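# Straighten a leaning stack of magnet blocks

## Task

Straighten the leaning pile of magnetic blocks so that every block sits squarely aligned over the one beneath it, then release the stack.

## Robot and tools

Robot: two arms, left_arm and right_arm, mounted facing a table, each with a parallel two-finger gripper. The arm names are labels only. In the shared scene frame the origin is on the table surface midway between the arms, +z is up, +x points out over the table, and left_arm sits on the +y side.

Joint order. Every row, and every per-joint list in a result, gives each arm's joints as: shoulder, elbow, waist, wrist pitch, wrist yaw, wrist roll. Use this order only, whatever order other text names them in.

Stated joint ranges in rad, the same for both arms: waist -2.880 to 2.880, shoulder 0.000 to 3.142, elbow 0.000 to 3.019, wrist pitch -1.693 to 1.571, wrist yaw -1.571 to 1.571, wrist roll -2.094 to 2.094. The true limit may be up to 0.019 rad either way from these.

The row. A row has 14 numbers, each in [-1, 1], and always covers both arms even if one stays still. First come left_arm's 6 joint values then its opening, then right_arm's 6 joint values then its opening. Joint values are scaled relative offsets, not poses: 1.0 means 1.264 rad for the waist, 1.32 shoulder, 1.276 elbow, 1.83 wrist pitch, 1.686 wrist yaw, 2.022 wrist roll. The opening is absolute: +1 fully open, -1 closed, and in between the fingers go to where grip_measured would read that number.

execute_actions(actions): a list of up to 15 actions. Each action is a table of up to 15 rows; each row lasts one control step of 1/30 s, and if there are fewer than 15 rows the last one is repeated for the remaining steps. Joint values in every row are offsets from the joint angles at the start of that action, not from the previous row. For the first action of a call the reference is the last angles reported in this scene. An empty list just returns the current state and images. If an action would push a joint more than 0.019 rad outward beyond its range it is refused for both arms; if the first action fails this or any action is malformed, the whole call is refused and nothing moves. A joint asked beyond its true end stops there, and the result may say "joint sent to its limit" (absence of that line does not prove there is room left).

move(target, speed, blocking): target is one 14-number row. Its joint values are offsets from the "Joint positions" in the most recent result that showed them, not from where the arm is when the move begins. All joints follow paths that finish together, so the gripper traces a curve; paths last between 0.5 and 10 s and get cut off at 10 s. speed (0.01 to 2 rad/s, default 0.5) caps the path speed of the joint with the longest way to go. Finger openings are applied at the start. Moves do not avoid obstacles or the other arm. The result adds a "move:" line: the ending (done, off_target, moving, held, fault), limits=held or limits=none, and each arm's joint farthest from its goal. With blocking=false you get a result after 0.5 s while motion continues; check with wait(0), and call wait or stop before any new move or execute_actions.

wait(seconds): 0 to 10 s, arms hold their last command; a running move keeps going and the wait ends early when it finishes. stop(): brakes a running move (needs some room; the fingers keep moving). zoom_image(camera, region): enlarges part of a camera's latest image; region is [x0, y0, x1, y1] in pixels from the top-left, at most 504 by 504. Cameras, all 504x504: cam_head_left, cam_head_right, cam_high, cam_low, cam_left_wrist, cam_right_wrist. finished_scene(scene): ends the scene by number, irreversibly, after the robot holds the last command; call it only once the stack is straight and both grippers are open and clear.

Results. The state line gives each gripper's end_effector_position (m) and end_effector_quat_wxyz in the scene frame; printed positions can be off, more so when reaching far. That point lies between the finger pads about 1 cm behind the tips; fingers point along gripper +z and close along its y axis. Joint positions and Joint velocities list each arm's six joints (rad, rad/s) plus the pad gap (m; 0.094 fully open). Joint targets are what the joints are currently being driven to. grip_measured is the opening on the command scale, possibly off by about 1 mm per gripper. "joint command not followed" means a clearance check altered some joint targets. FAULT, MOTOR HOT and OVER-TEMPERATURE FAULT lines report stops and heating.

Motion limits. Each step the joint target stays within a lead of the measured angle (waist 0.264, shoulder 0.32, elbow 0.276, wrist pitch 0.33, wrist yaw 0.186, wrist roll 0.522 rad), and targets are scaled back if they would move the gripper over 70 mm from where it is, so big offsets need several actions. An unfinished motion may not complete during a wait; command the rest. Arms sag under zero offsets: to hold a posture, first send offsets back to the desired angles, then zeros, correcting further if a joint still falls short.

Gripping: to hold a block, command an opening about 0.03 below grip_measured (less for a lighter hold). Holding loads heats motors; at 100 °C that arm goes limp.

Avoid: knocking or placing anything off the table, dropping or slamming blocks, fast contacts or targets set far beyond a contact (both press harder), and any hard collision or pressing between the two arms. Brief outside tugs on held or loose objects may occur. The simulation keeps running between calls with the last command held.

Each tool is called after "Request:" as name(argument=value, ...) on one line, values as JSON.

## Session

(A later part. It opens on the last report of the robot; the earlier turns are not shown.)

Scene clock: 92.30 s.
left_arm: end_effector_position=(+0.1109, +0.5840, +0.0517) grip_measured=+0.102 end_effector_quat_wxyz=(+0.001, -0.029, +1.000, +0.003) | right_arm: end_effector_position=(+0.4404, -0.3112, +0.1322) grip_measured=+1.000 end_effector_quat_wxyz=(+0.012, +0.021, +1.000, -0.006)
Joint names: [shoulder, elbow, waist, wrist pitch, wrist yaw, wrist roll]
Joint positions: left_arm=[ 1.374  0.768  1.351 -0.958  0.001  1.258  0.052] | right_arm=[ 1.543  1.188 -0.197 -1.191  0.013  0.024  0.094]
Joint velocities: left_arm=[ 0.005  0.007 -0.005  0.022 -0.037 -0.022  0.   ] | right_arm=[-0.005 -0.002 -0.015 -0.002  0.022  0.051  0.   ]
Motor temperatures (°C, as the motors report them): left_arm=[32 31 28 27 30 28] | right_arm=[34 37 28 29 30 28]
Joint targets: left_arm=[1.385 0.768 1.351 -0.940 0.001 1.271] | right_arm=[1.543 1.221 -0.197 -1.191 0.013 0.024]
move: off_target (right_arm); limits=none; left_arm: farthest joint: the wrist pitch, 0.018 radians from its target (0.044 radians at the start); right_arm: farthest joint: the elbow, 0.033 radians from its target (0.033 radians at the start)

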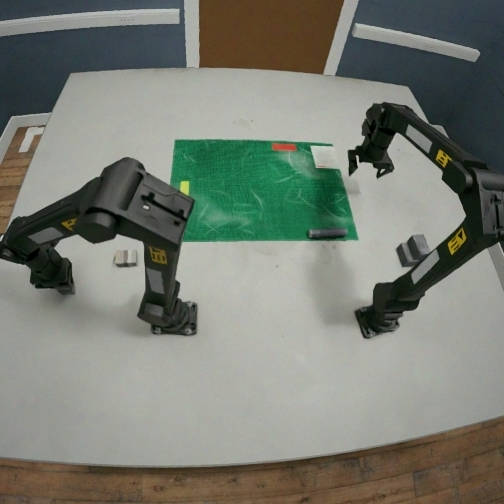

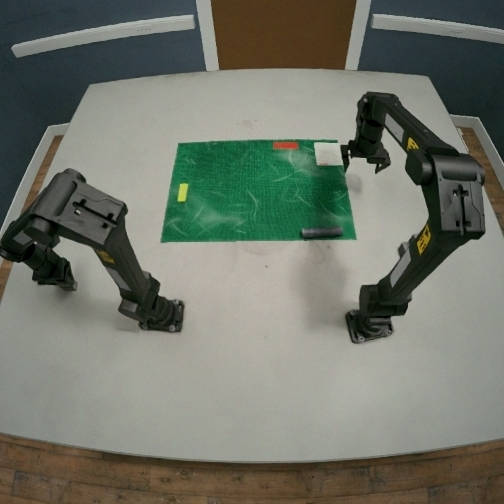

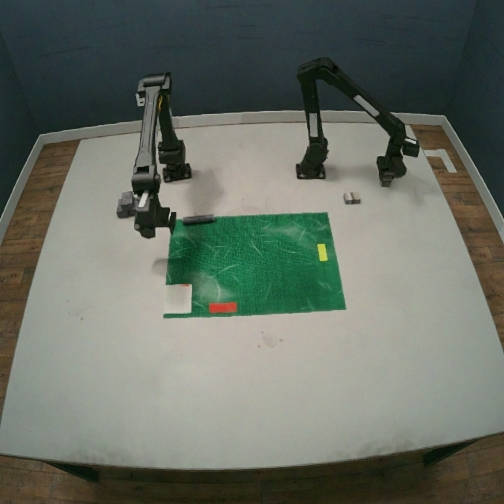

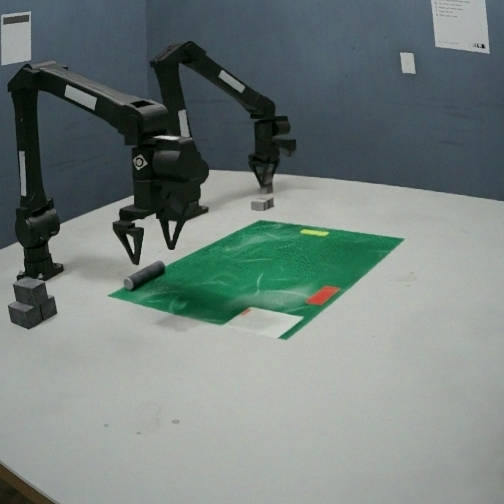

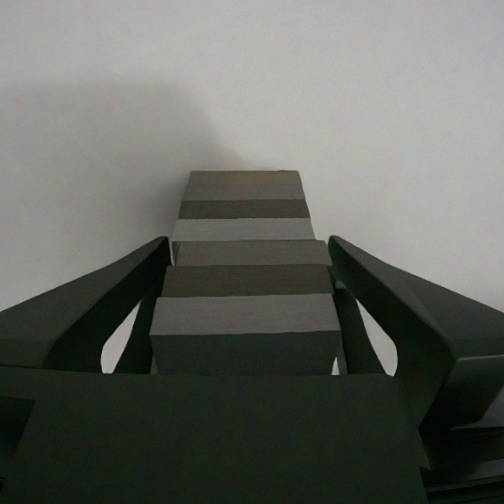

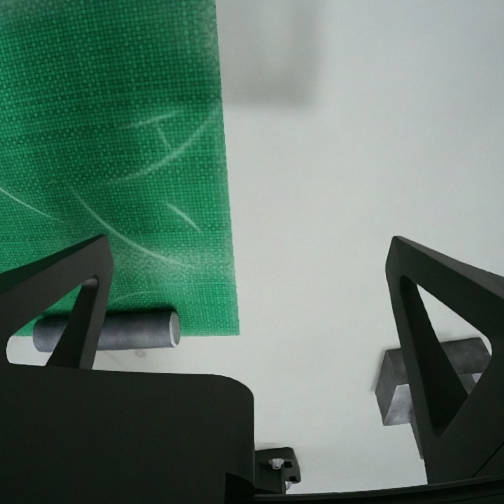

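Request:
execute_actions(actions=[[[0,0.02,0,0,0,0,0,0,0.026,0,0,0,0,1]],[[0,0,0,0,0,0,-0.12,0,0,0,0,0,0,1]],[[0,0,0,0,0,0,-0.2,0,0,0,0,0,0,1]],[[0,0,0,0,0,0,0.5,0,0,0,0,0,0,1]]])

Request:
zoom_image(camera="cam_low", region=[210,120,330,225])

Scene clock: 98.30 s.
left_arm: end_effector_position=(+0.1108, +0.5838, +0.0516) grip_measured=+0.498 end_effector_quat_wxyz=(+0.001, -0.029, +1.000, +0.003) | right_arm: end_effector_position=(+0.4359, -0.3111, +0.1279) grip_measured=+1.000 end_effector_quat_wxyz=(+0.006, +0.021, +1.000, -0.006)
Joint names: [shoulder, elbow, waist, wrist pitch, wrist yaw, wrist roll]
Joint positions: left_arm=[ 1.374  0.768  1.351 -0.958  0.     1.258  0.07 ] | right_arm=[ 1.543  1.176 -0.197 -1.191  0.013  0.024  0.094]
Joint velocities: left_arm=[-0.005 -0.007 -0.005 -0.007 -0.022 -0.037  0.001] | right_arm=[-0.015 -0.002 -0.015  0.007  0.037  0.007  0.   ]
Motor temperatures (°C, as the motors report them): left_arm=[32 31 28 27 30 28] | right_arm=[34 37 28 29 30 28]
Joint targets: left_arm=[1.374 0.768 1.351 -0.958 0.000 1.258] | right_arm=[1.543 1.180 -0.197 -1.191 0.013 0.024]

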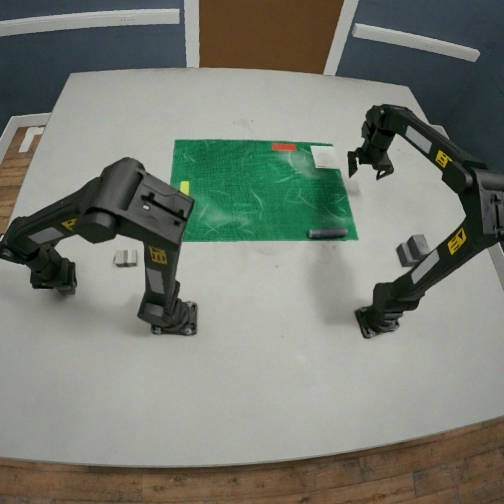

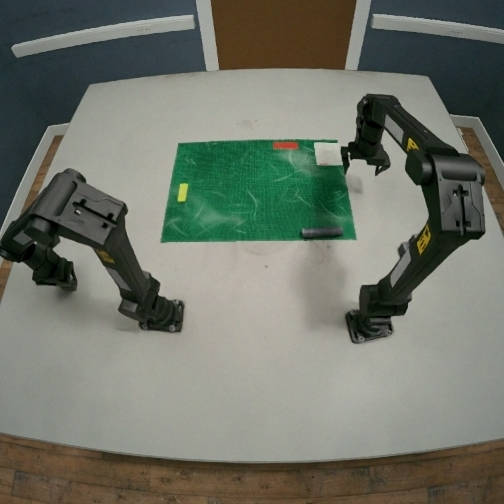

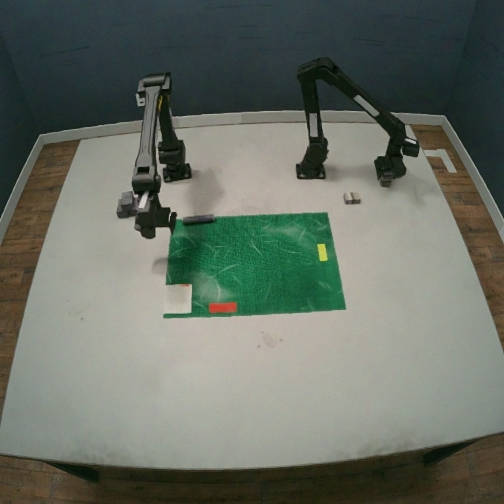

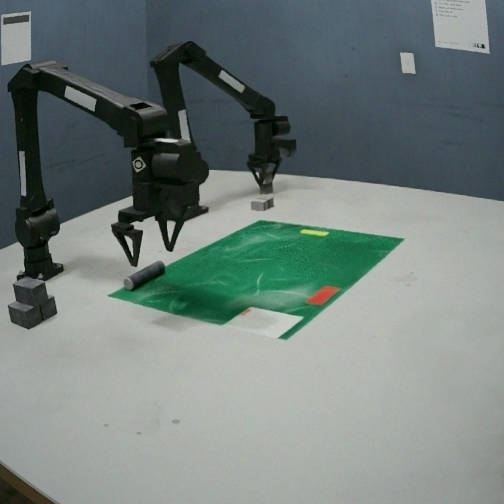

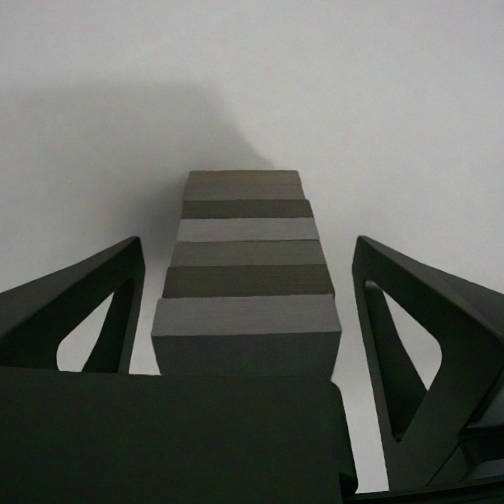

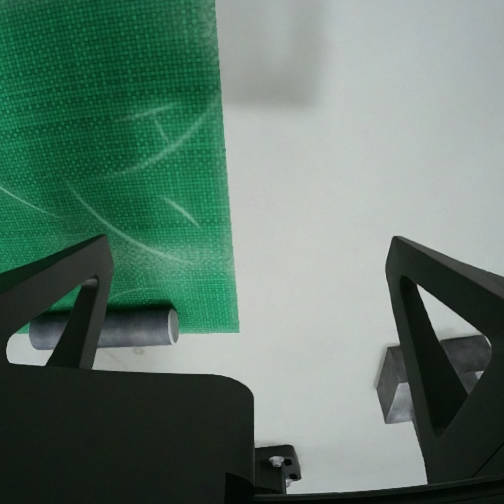

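Region (210, 120, 330, 225) of cam_low's 504x504 image, scaled by 4.200, with more detail than that image has; it fills the top 441 rows of this view, and the rest is white.

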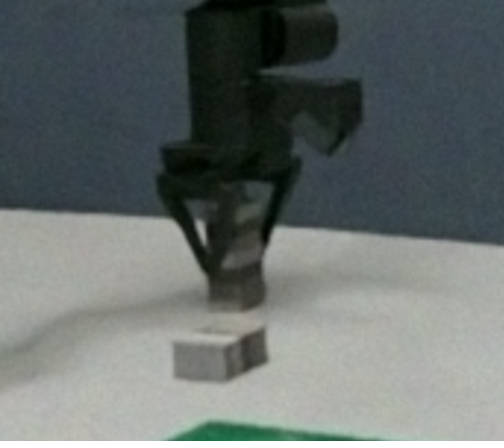

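Request:
execute_actions(actions=[[[0,0.02,0,0,0,0,0.9,0,0.026,0,0,0,0,1]],[[0,0,0,0,0,-0.4,0.9,0,0,0,0,0,0,1]],[[0,0,0,0,0,-0.395,0.9,0,0,0,0,0,0,1]],[[0,0,0,0,0,0,0.0,0,0,0,0,0,0,1]]])

Scene clock: 101.60 s.
left_arm: end_effector_position=(+0.1107, +0.5837, +0.0514) grip_measured=+0.002 end_effector_quat_wxyz=(-0.003, +0.706, -0.708, -0.001) | right_arm: end_effector_position=(+0.4315, -0.3111, +0.1239) grip_measured=+1.000 end_effector_quat_wxyz=(+0.000, +0.021, +1.000, -0.006)
Joint names: [shoulder, elbow, waist, wrist pitch, wrist yaw, wrist roll]
Joint positions: left_arm=[ 1.374  0.767  1.351 -0.958  0.    -0.252  0.047] | right_arm=[ 1.543  1.164 -0.197 -1.191  0.013  0.024  0.094]
Joint velocities: left_arm=[ 0.005 -0.002  0.005 -0.022  0.007 -0.066  0.   ] | right_arm=[ 0.005 -0.002  0.024 -0.032 -0.051 -0.022  0.   ]
Motor temperatures (°C, as the motors report them): left_arm=[32 31 28 27 30 28] | right_arm=[34 37 28 29 30 28]
Joint targets: left_arm=[1.374 0.767 1.351 -0.958 0.000 -0.250] | right_arm=[1.543 1.168 -0.197 -1.191 0.013 0.024]

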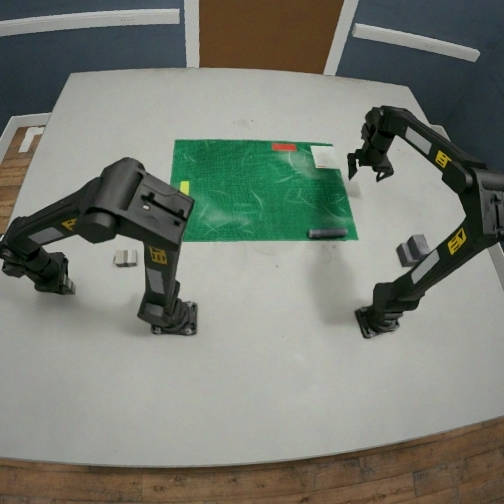

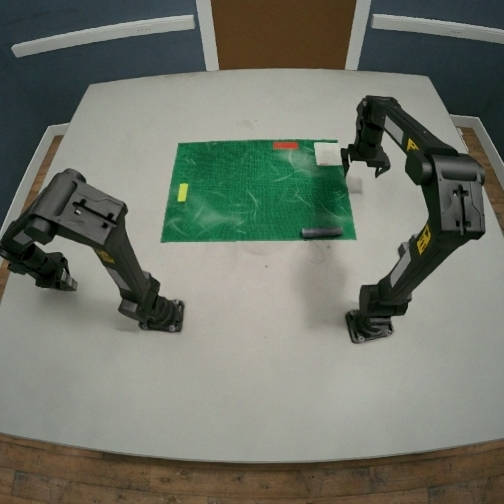

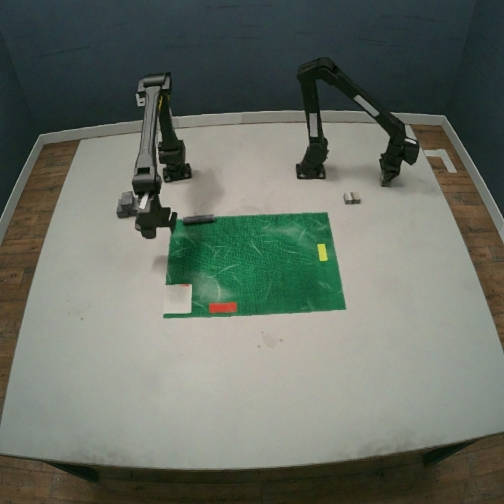

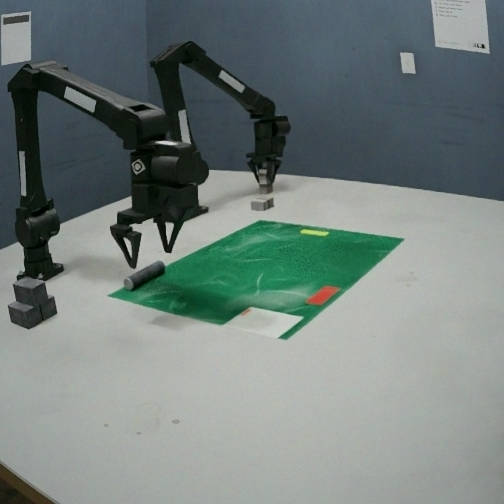

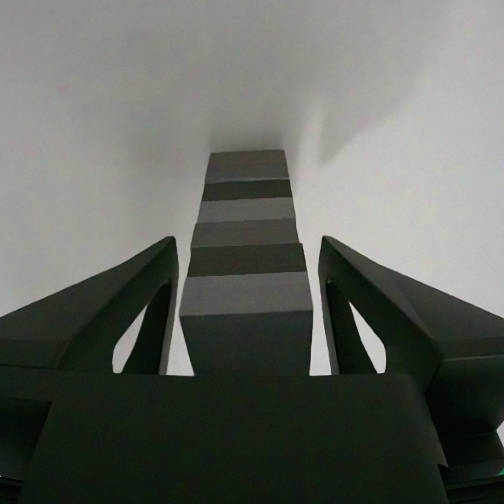

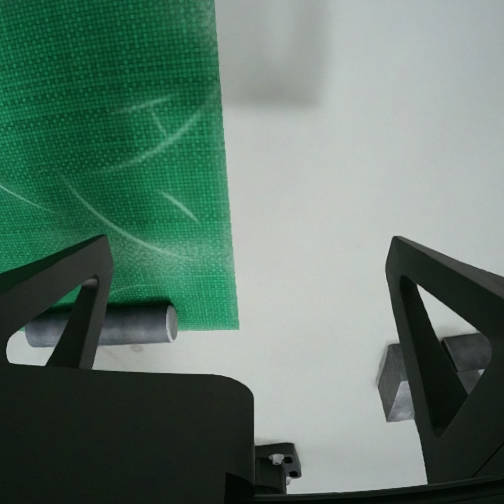

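Request:
execute_actions(actions=[[[0,0.02,0,0,0,-0.033,0,0,0.03,0,0,0,0,1]],[[0,0,0,0,0,0,-0.38,0,0.02,0,0,0,0,1]],[[0,0,0,0,0,0,-0.5,0,0.02,0,0,0,0,1]],[[0,0,0,0,0,0,0.3,0,0.02,0,0,0,0,1]],[[-0.03,0.05,0,-0.04,0,0,0.3,0,0.02,0,0,0,0,1]]])

Request:
zoom_image(camera="cam_left_wrist", region=[130,90,370,380])

Scene clock: 104.90 s.
left_arm: end_effector_position=(+0.1106, +0.5823, +0.0676) grip_measured=+0.298 end_effector_quat_wxyz=(-0.001, +0.724, -0.690, +0.000) | right_arm: end_effector_position=(+0.4315, -0.3111, +0.1239) grip_measured=+1.000 end_effector_quat_wxyz=(+0.000, +0.021, +1.000, -0.006)
Joint names: [shoulder, elbow, waist, wrist pitch, wrist yaw, wrist roll]
Joint positions: left_arm=[ 1.345  0.79   1.351 -1.014  0.002 -0.304  0.061] | right_arm=[ 1.543  1.164 -0.197 -1.191  0.013  0.024  0.094]
Joint velocities: left_arm=[ 0.005 -0.027  0.005  0.007 -0.022 -0.051  0.001] | right_arm=[-0.015 -0.007 -0.024 -0.002 -0.007 -0.081  0.   ]
Motor temperatures (°C, as the motors report them): left_arm=[32 31 28 27 30 28] | right_arm=[34 37 28 29 30 28]
Joint targets: left_arm=[1.335 0.831 1.351 -1.031 0.002 -0.304] | right_arm=[1.543 1.190 -0.197 -1.191 0.013 0.024]

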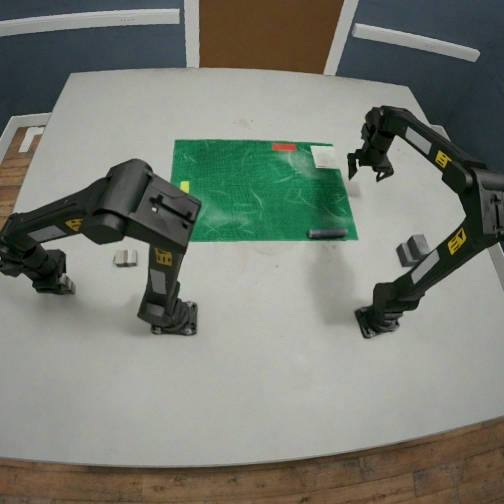

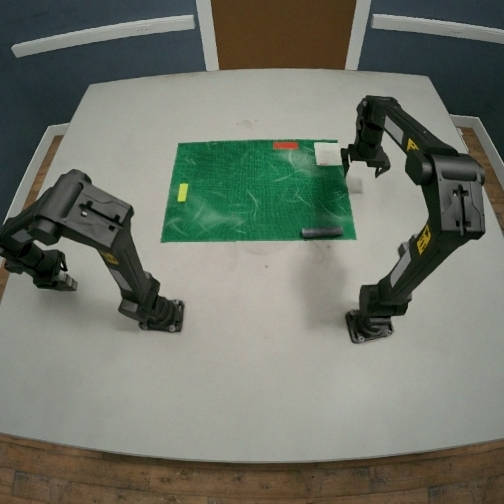

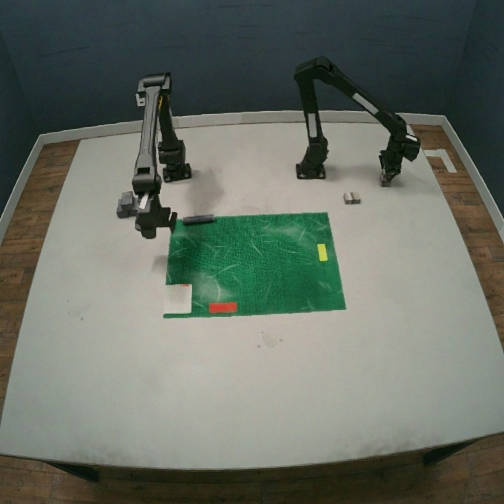

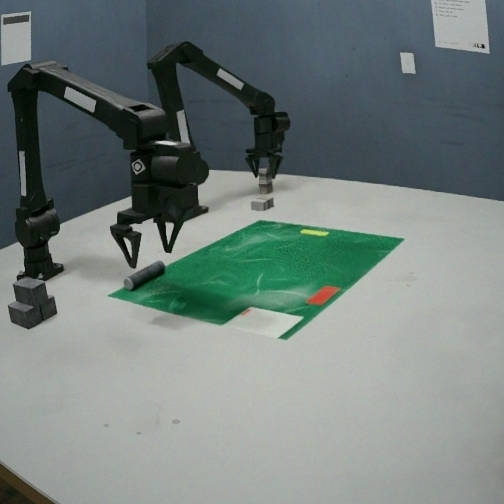

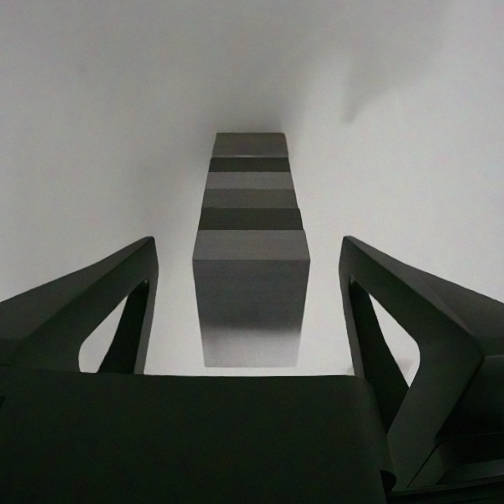

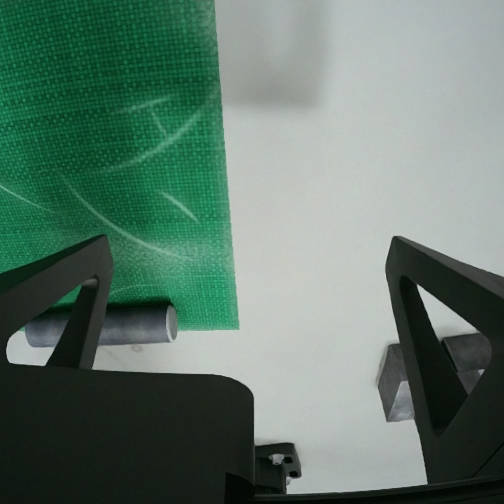

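Region (130, 90, 370, 380) of cam_left_wrist's 504x504 image, scaled by 1.738, with more detail than that image has; it fills the left 417 columns of this view, and the rest is white.

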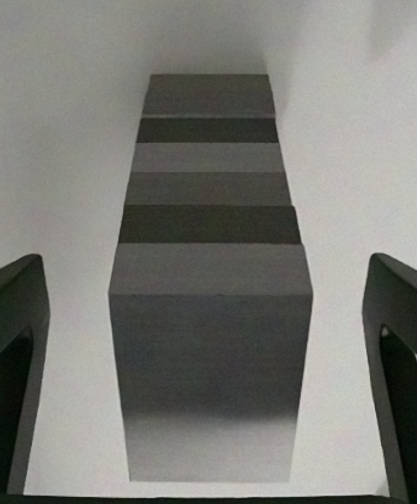

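Neat. Lift clear.

Request:
move(target=[-0.07,0.11,0,-0.12,0,0,0.9,0,0.026,0,0,0,0,1])

Request:
zoom_image(camera="cam_low", region=[230,140,300,210])

Scene clock: 106.50 s.
left_arm: end_effector_position=(+0.1096, +0.5787, +0.1314) grip_measured=+0.898 end_effector_quat_wxyz=(+0.002, +0.724, -0.690, +0.002) | right_arm: end_effector_position=(+0.4315, -0.3111, +0.1239) grip_measured=+1.000 end_effector_quat_wxyz=(+0.000, +0.021, +1.000, -0.006)
Joint names: [shoulder, elbow, waist, wrist pitch, wrist yaw, wrist roll]
Joint positions: left_arm=[ 1.254  0.895  1.351 -1.217  0.002 -0.304  0.089] | right_arm=[ 1.543  1.164 -0.197 -1.191  0.013  0.024  0.094]
Joint velocities: left_arm=[-0.005  0.002 -0.005 -0.002  0.022  0.022  0.001] | right_arm=[-0.024  0.007 -0.005 -0.002 -0.007 -0.037  0.   ]
Motor temperatures (°C, as the motors report them): left_arm=[32 31 28 27 30 28] | right_arm=[34 37 28 29 30 28]
Joint targets: left_arm=[1.253 0.930 1.351 -1.234 0.002 -0.304] | right_arm=[1.543 1.198 -0.197 -1.191 0.013 0.024]
move: off_target (left_arm, right_arm); limits=none; left_arm: farthest joint: the elbow, 0.036 radians from its target (0.140 radians at the start); right_arm: farthest joint: the elbow, 0.033 radians from its target (0.033 radians at the start)

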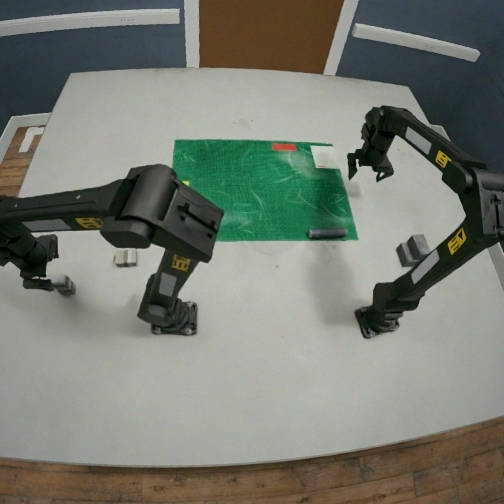

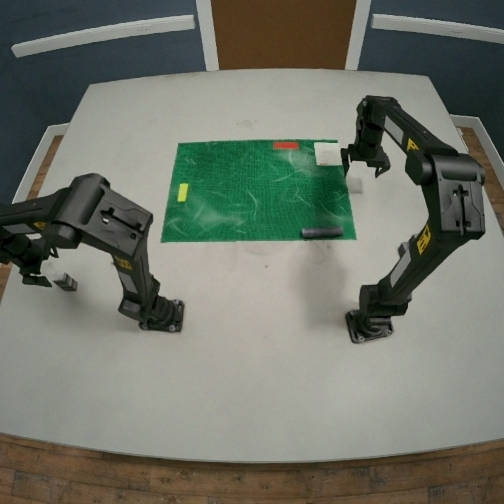

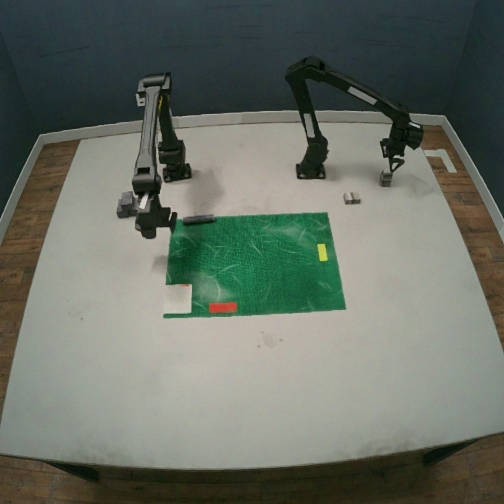

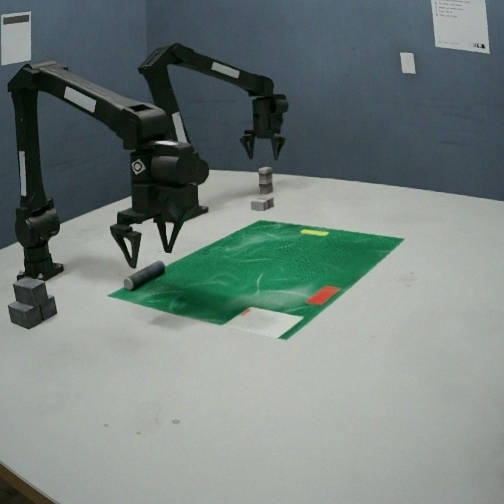

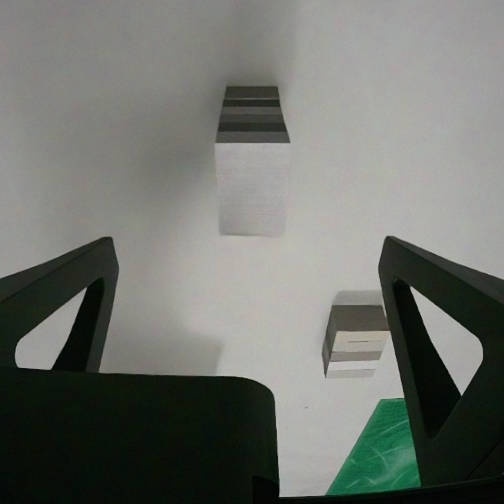

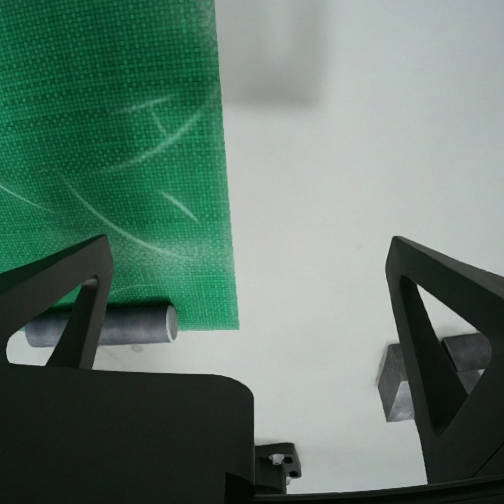

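Region (230, 140, 300, 210) of cam_low's 504x504 image, scaled by 7.200, with more detail than that image has.

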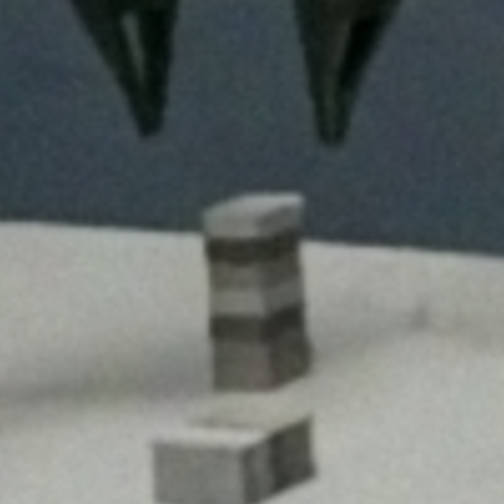

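Request:
move(target=[0,0.028,0,0,0,0.779,0.5,0,0.026,0,0,0,0,1], speed=1.5)

Request:
move(target=[0.119,-0.107,0,0.169,0,0.007,0.4,0,0.026,0,0,0,0,1], speed=0.3)

Request:
zoom_image(camera="cam_left_wrist", region=[100,130,400,380])

Scene clock: 110.90 s.
left_arm: end_effector_position=(+0.1096, +0.5787, +0.1314) grip_measured=+0.502 end_effector_quat_wxyz=(-0.000, -0.029, +1.000, -0.003) | right_arm: end_effector_position=(+0.4315, -0.3111, +0.1239) grip_measured=+1.000 end_effector_quat_wxyz=(+0.000, +0.021, +1.000, -0.006)
Joint names: [shoulder, elbow, waist, wrist pitch, wrist yaw, wrist roll]
Joint positions: left_arm=[ 1.254  0.895  1.351 -1.217  0.002  1.257  0.071] | right_arm=[ 1.543  1.164 -0.197 -1.191  0.013  0.024  0.094]
Joint velocities: left_arm=[-0.005 -0.017  0.005 -0.007 -0.051  0.007  0.001] | right_arm=[ 0.005 -0.007 -0.005 -0.007 -0.066 -0.081  0.   ]
Motor temperatures (°C, as the motors report them): left_arm=[32 32 28 27 30 28] | right_arm=[34 37 28 29 30 28]
Joint targets: left_arm=[1.254 0.930 1.351 -1.217 0.002 1.271] | right_arm=[1.543 1.198 -0.197 -1.191 0.013 0.024]
move: off_target (left_arm, right_arm); limits=none; left_arm: farthest joint: the elbow, 0.036 radians from its target (0.036 radians at the start); right_arm: farthest joint: the elbow, 0.033 radians from its target (0.033 radians at the start)

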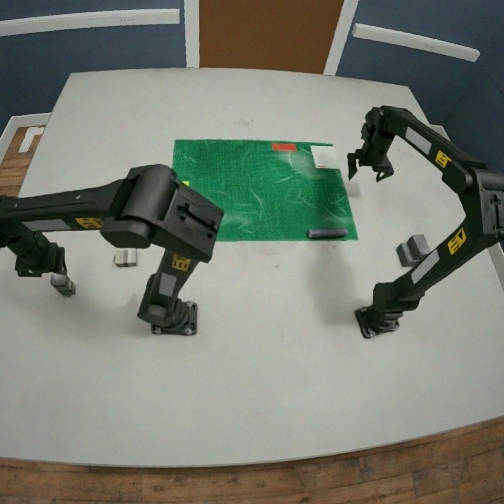

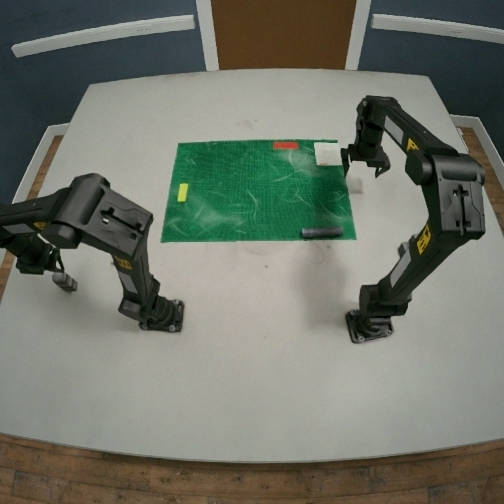

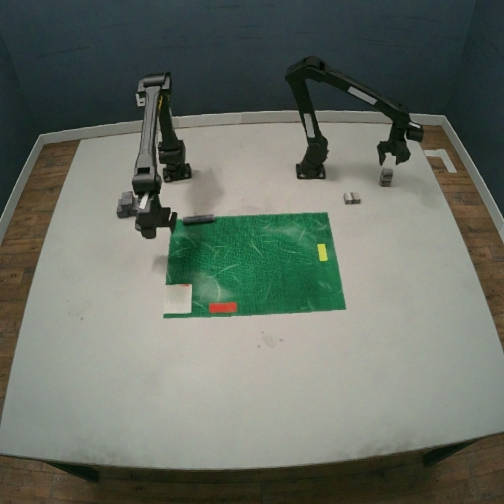

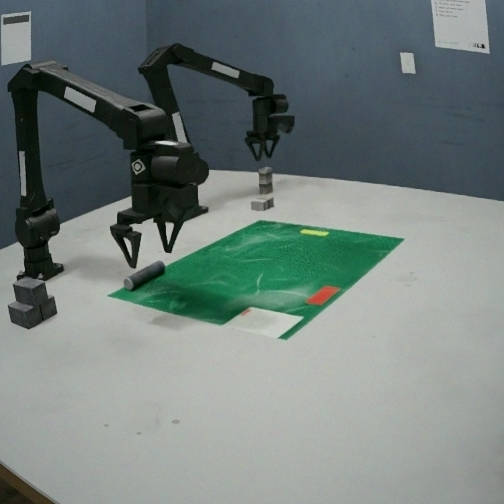

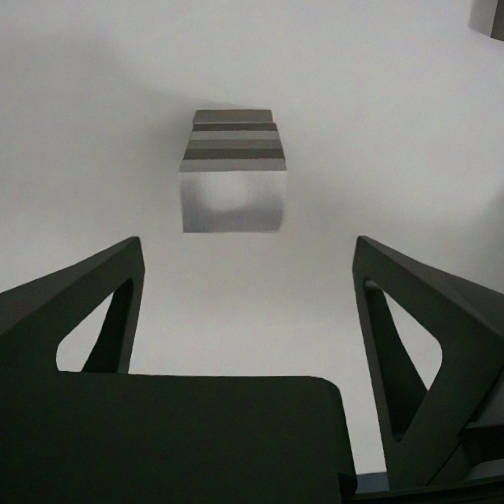

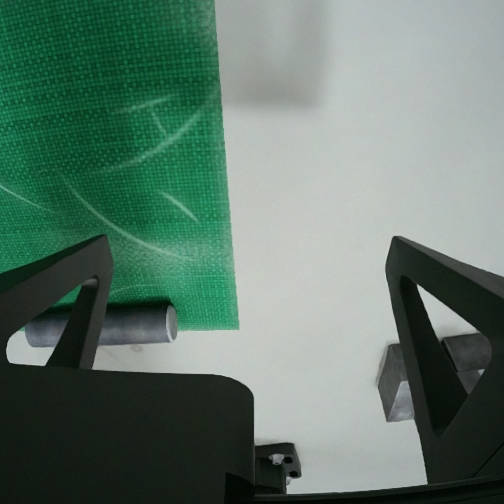

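Scene clock: 112.37 s.
left_arm: end_effector_position=(+0.1109, +0.5835, +0.0383) grip_measured=+0.402 end_effector_quat_wxyz=(+0.000, -0.029, +1.000, -0.002) | right_arm: end_effector_position=(+0.4315, -0.3111, +0.1239) grip_measured=+1.000 end_effector_quat_wxyz=(+0.000, +0.021, +1.000, -0.006)
Joint names: [shoulder, elbow, waist, wrist pitch, wrist yaw, wrist roll]
Joint positions: left_arm=[ 1.406  0.756  1.351 -0.926  0.002  1.257  0.066] | right_arm=[ 1.543  1.164 -0.197 -1.191  0.013  0.024  0.094]
Joint velocities: left_arm=[ 0.005  0.002 -0.005  0.007 -0.007  0.007  0.001] | right_arm=[-0.005 -0.012  0.005 -0.002 -0.022 -0.037  0.   ]
Motor temperatures (°C, as the motors report them): left_arm=[32 32 28 27 30 28] | right_arm=[34 37 28 29 30 28]
Joint targets: left_arm=[1.411 0.758 1.351 -0.908 0.002 1.271] | right_arm=[1.543 1.198 -0.197 -1.191 0.013 0.024]
move: off_target (right_arm); limits=none; left_arm: farthest joint: the wrist pitch, 0.018 radians from its target (0.309 radians at the start); right_arm: farthest joint: the elbow, 0.033 radians from its target (0.033 radians at the start)

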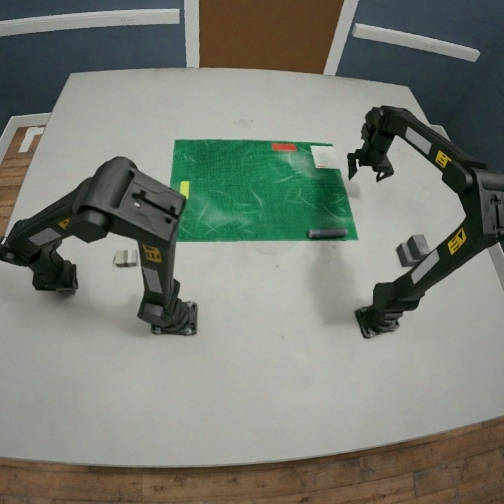

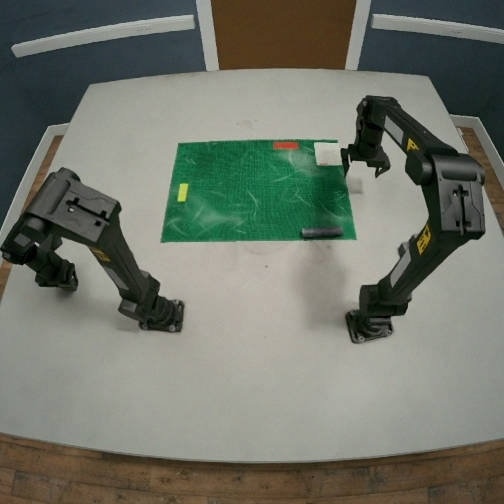

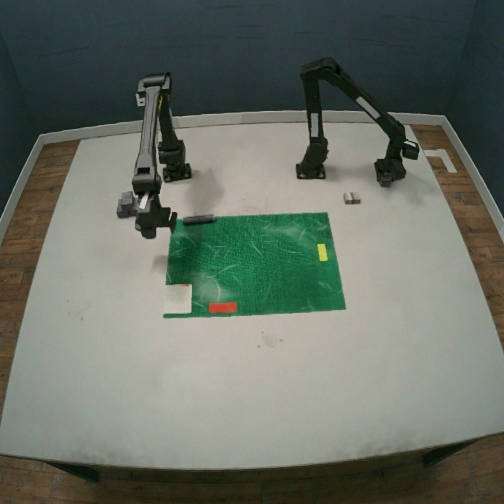

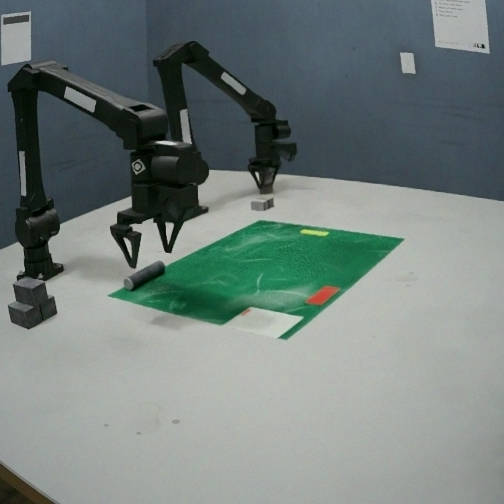

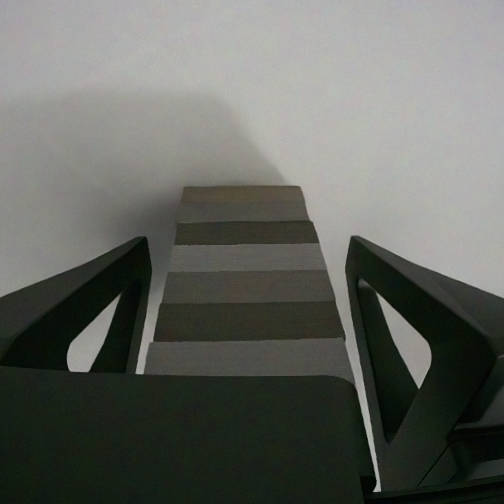

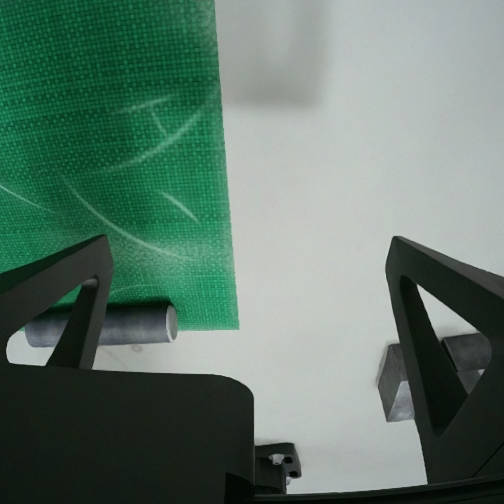

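Region (100, 130, 400, 380) of cam_left_wrist's 504x504 image, scaled by 1.680, with more detail than that image has.

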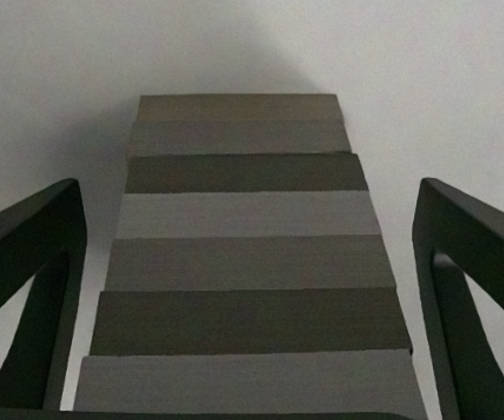

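Request:
execute_actions(actions=[[[0,0.01,0,0.0175,0,0,0.2,0,0.026,0,0,0,0,1]]])

Scene clock: 113.97 s.
left_arm: end_effector_position=(+0.1118, +0.5869, +0.0383) grip_measured=+0.202 end_effector_quat_wxyz=(+0.002, -0.029, +1.000, +0.004) | right_arm: end_effector_position=(+0.4315, -0.3111, +0.1239) grip_measured=+1.000 end_effector_quat_wxyz=(+0.000, +0.021, +1.000, -0.006)
Joint names: [shoulder, elbow, waist, wrist pitch, wrist yaw, wrist roll]
Joint positions: left_arm=[ 1.406  0.756  1.351 -0.912  0.002  1.257  0.056] | right_arm=[ 1.543  1.164 -0.197 -1.191  0.013  0.024  0.094]
Joint velocities: left_arm=[-0.015 -0.002  0.005  0.007  0.051  0.022 -0.001] | right_arm=[ 0.005  0.012 -0.005 -0.007 -0.081  0.007  0.   ]
Motor temperatures (°C, as the motors report them): left_arm=[32 32 28 27 30 28] | right_arm=[34 37 28 29 30 28]
Joint targets: left_arm=[1.406 0.769 1.351 -0.894 0.002 1.257] | right_arm=[1.543 1.198 -0.197 -1.191 0.013 0.024]

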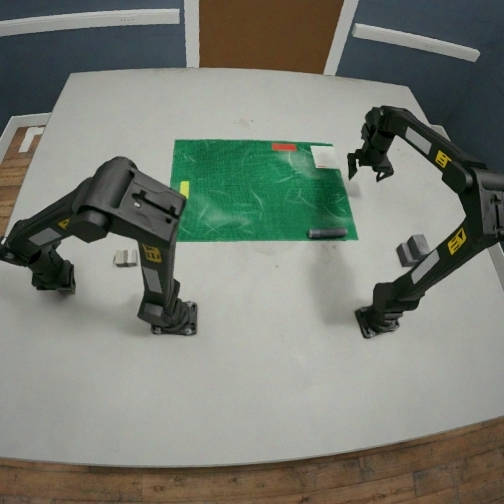

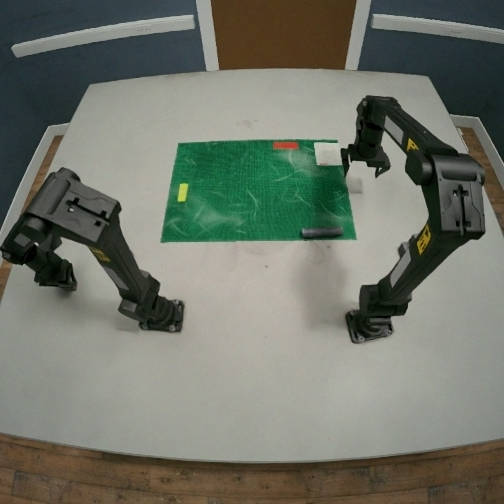

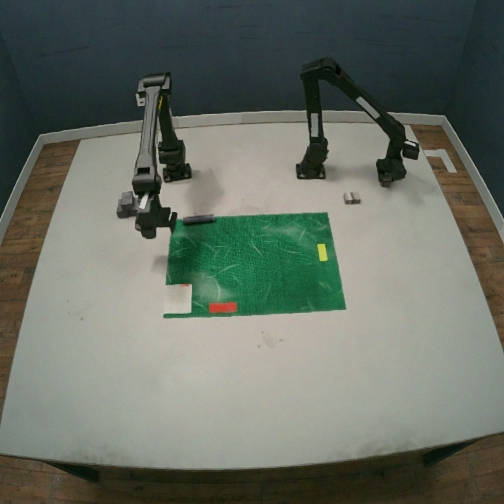

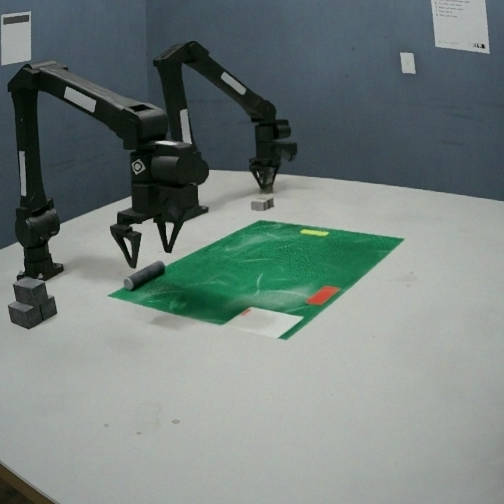

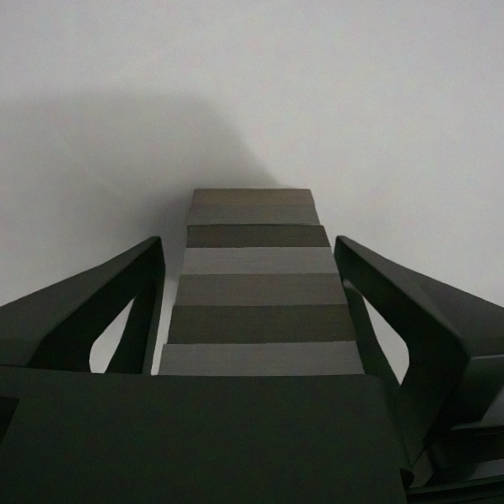

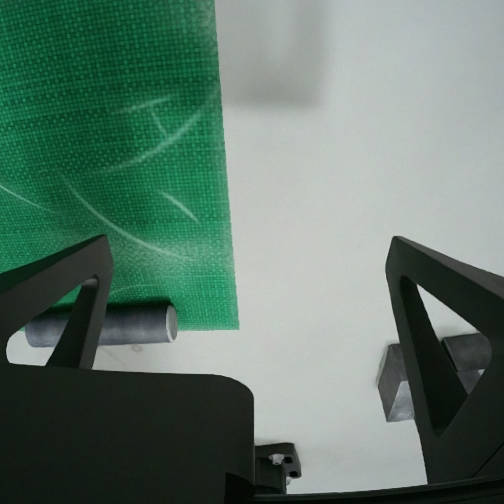

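Overshot; back by about 0.006.

Request:
execute_actions(actions=[[[0,0.01,0,-0.0125,0,0,0.1,0,0.026,0,0,0,0,1]]])

Scene clock: 114.93 s.
left_arm: end_effector_position=(+0.1114, +0.5853, +0.0383) grip_measured=+0.102 end_effector_quat_wxyz=(+0.001, -0.029, +1.000, +0.001) | right_arm: end_effector_position=(+0.4315, -0.3111, +0.1239) grip_measured=+1.000 end_effector_quat_wxyz=(+0.000, +0.021, +1.000, -0.006)
Joint names: [shoulder, elbow, waist, wrist pitch, wrist yaw, wrist roll]
Joint positions: left_arm=[ 1.406  0.756  1.351 -0.918  0.002  1.257  0.052] | right_arm=[ 1.543  1.164 -0.197 -1.191  0.013  0.024  0.094]
Joint velocities: left_arm=[-0.005  0.002  0.005 -0.012 -0.037 -0.007 -0.001] | right_arm=[-0.005  0.007 -0.015 -0.002  0.037  0.022  0.   ]
Motor temperatures (°C, as the motors report them): left_arm=[32 32 28 27 30 28] | right_arm=[34 37 28 29 30 28]
Joint targets: left_arm=[1.406 0.769 1.351 -0.934 0.002 1.257] | right_arm=[1.543 1.198 -0.197 -1.191 0.013 0.024]

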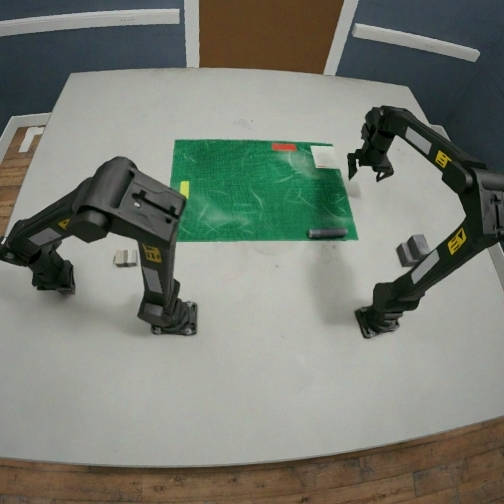

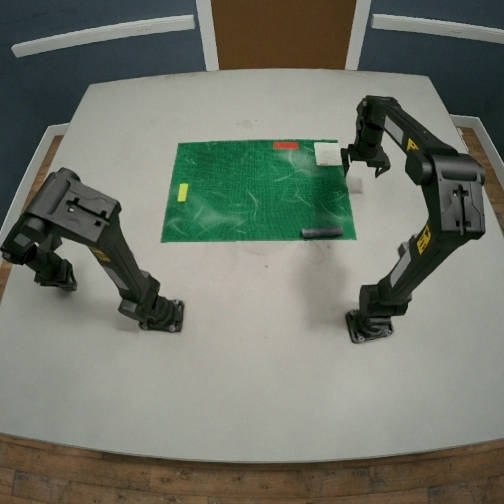

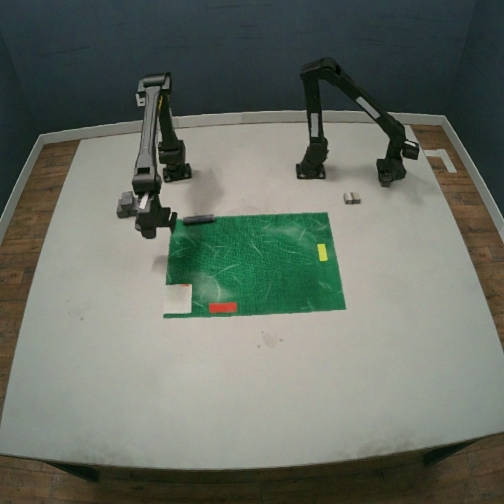

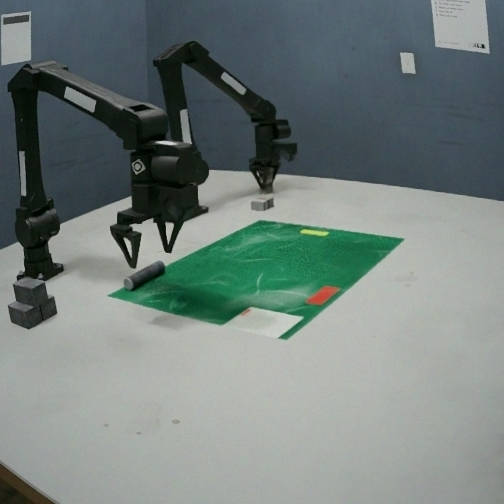

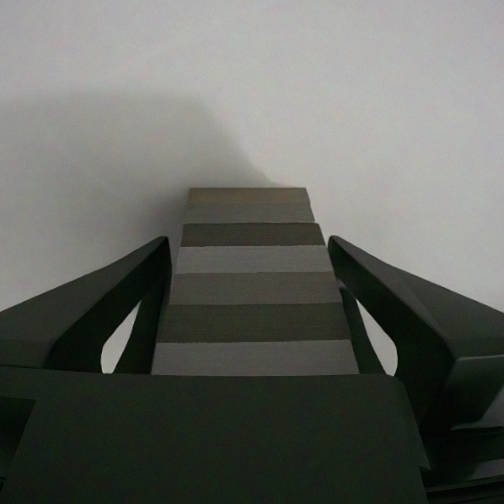

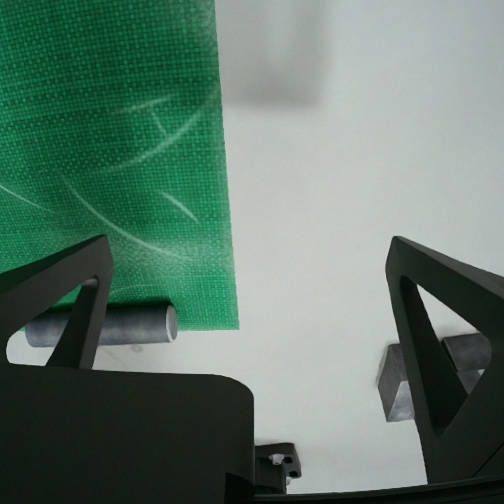

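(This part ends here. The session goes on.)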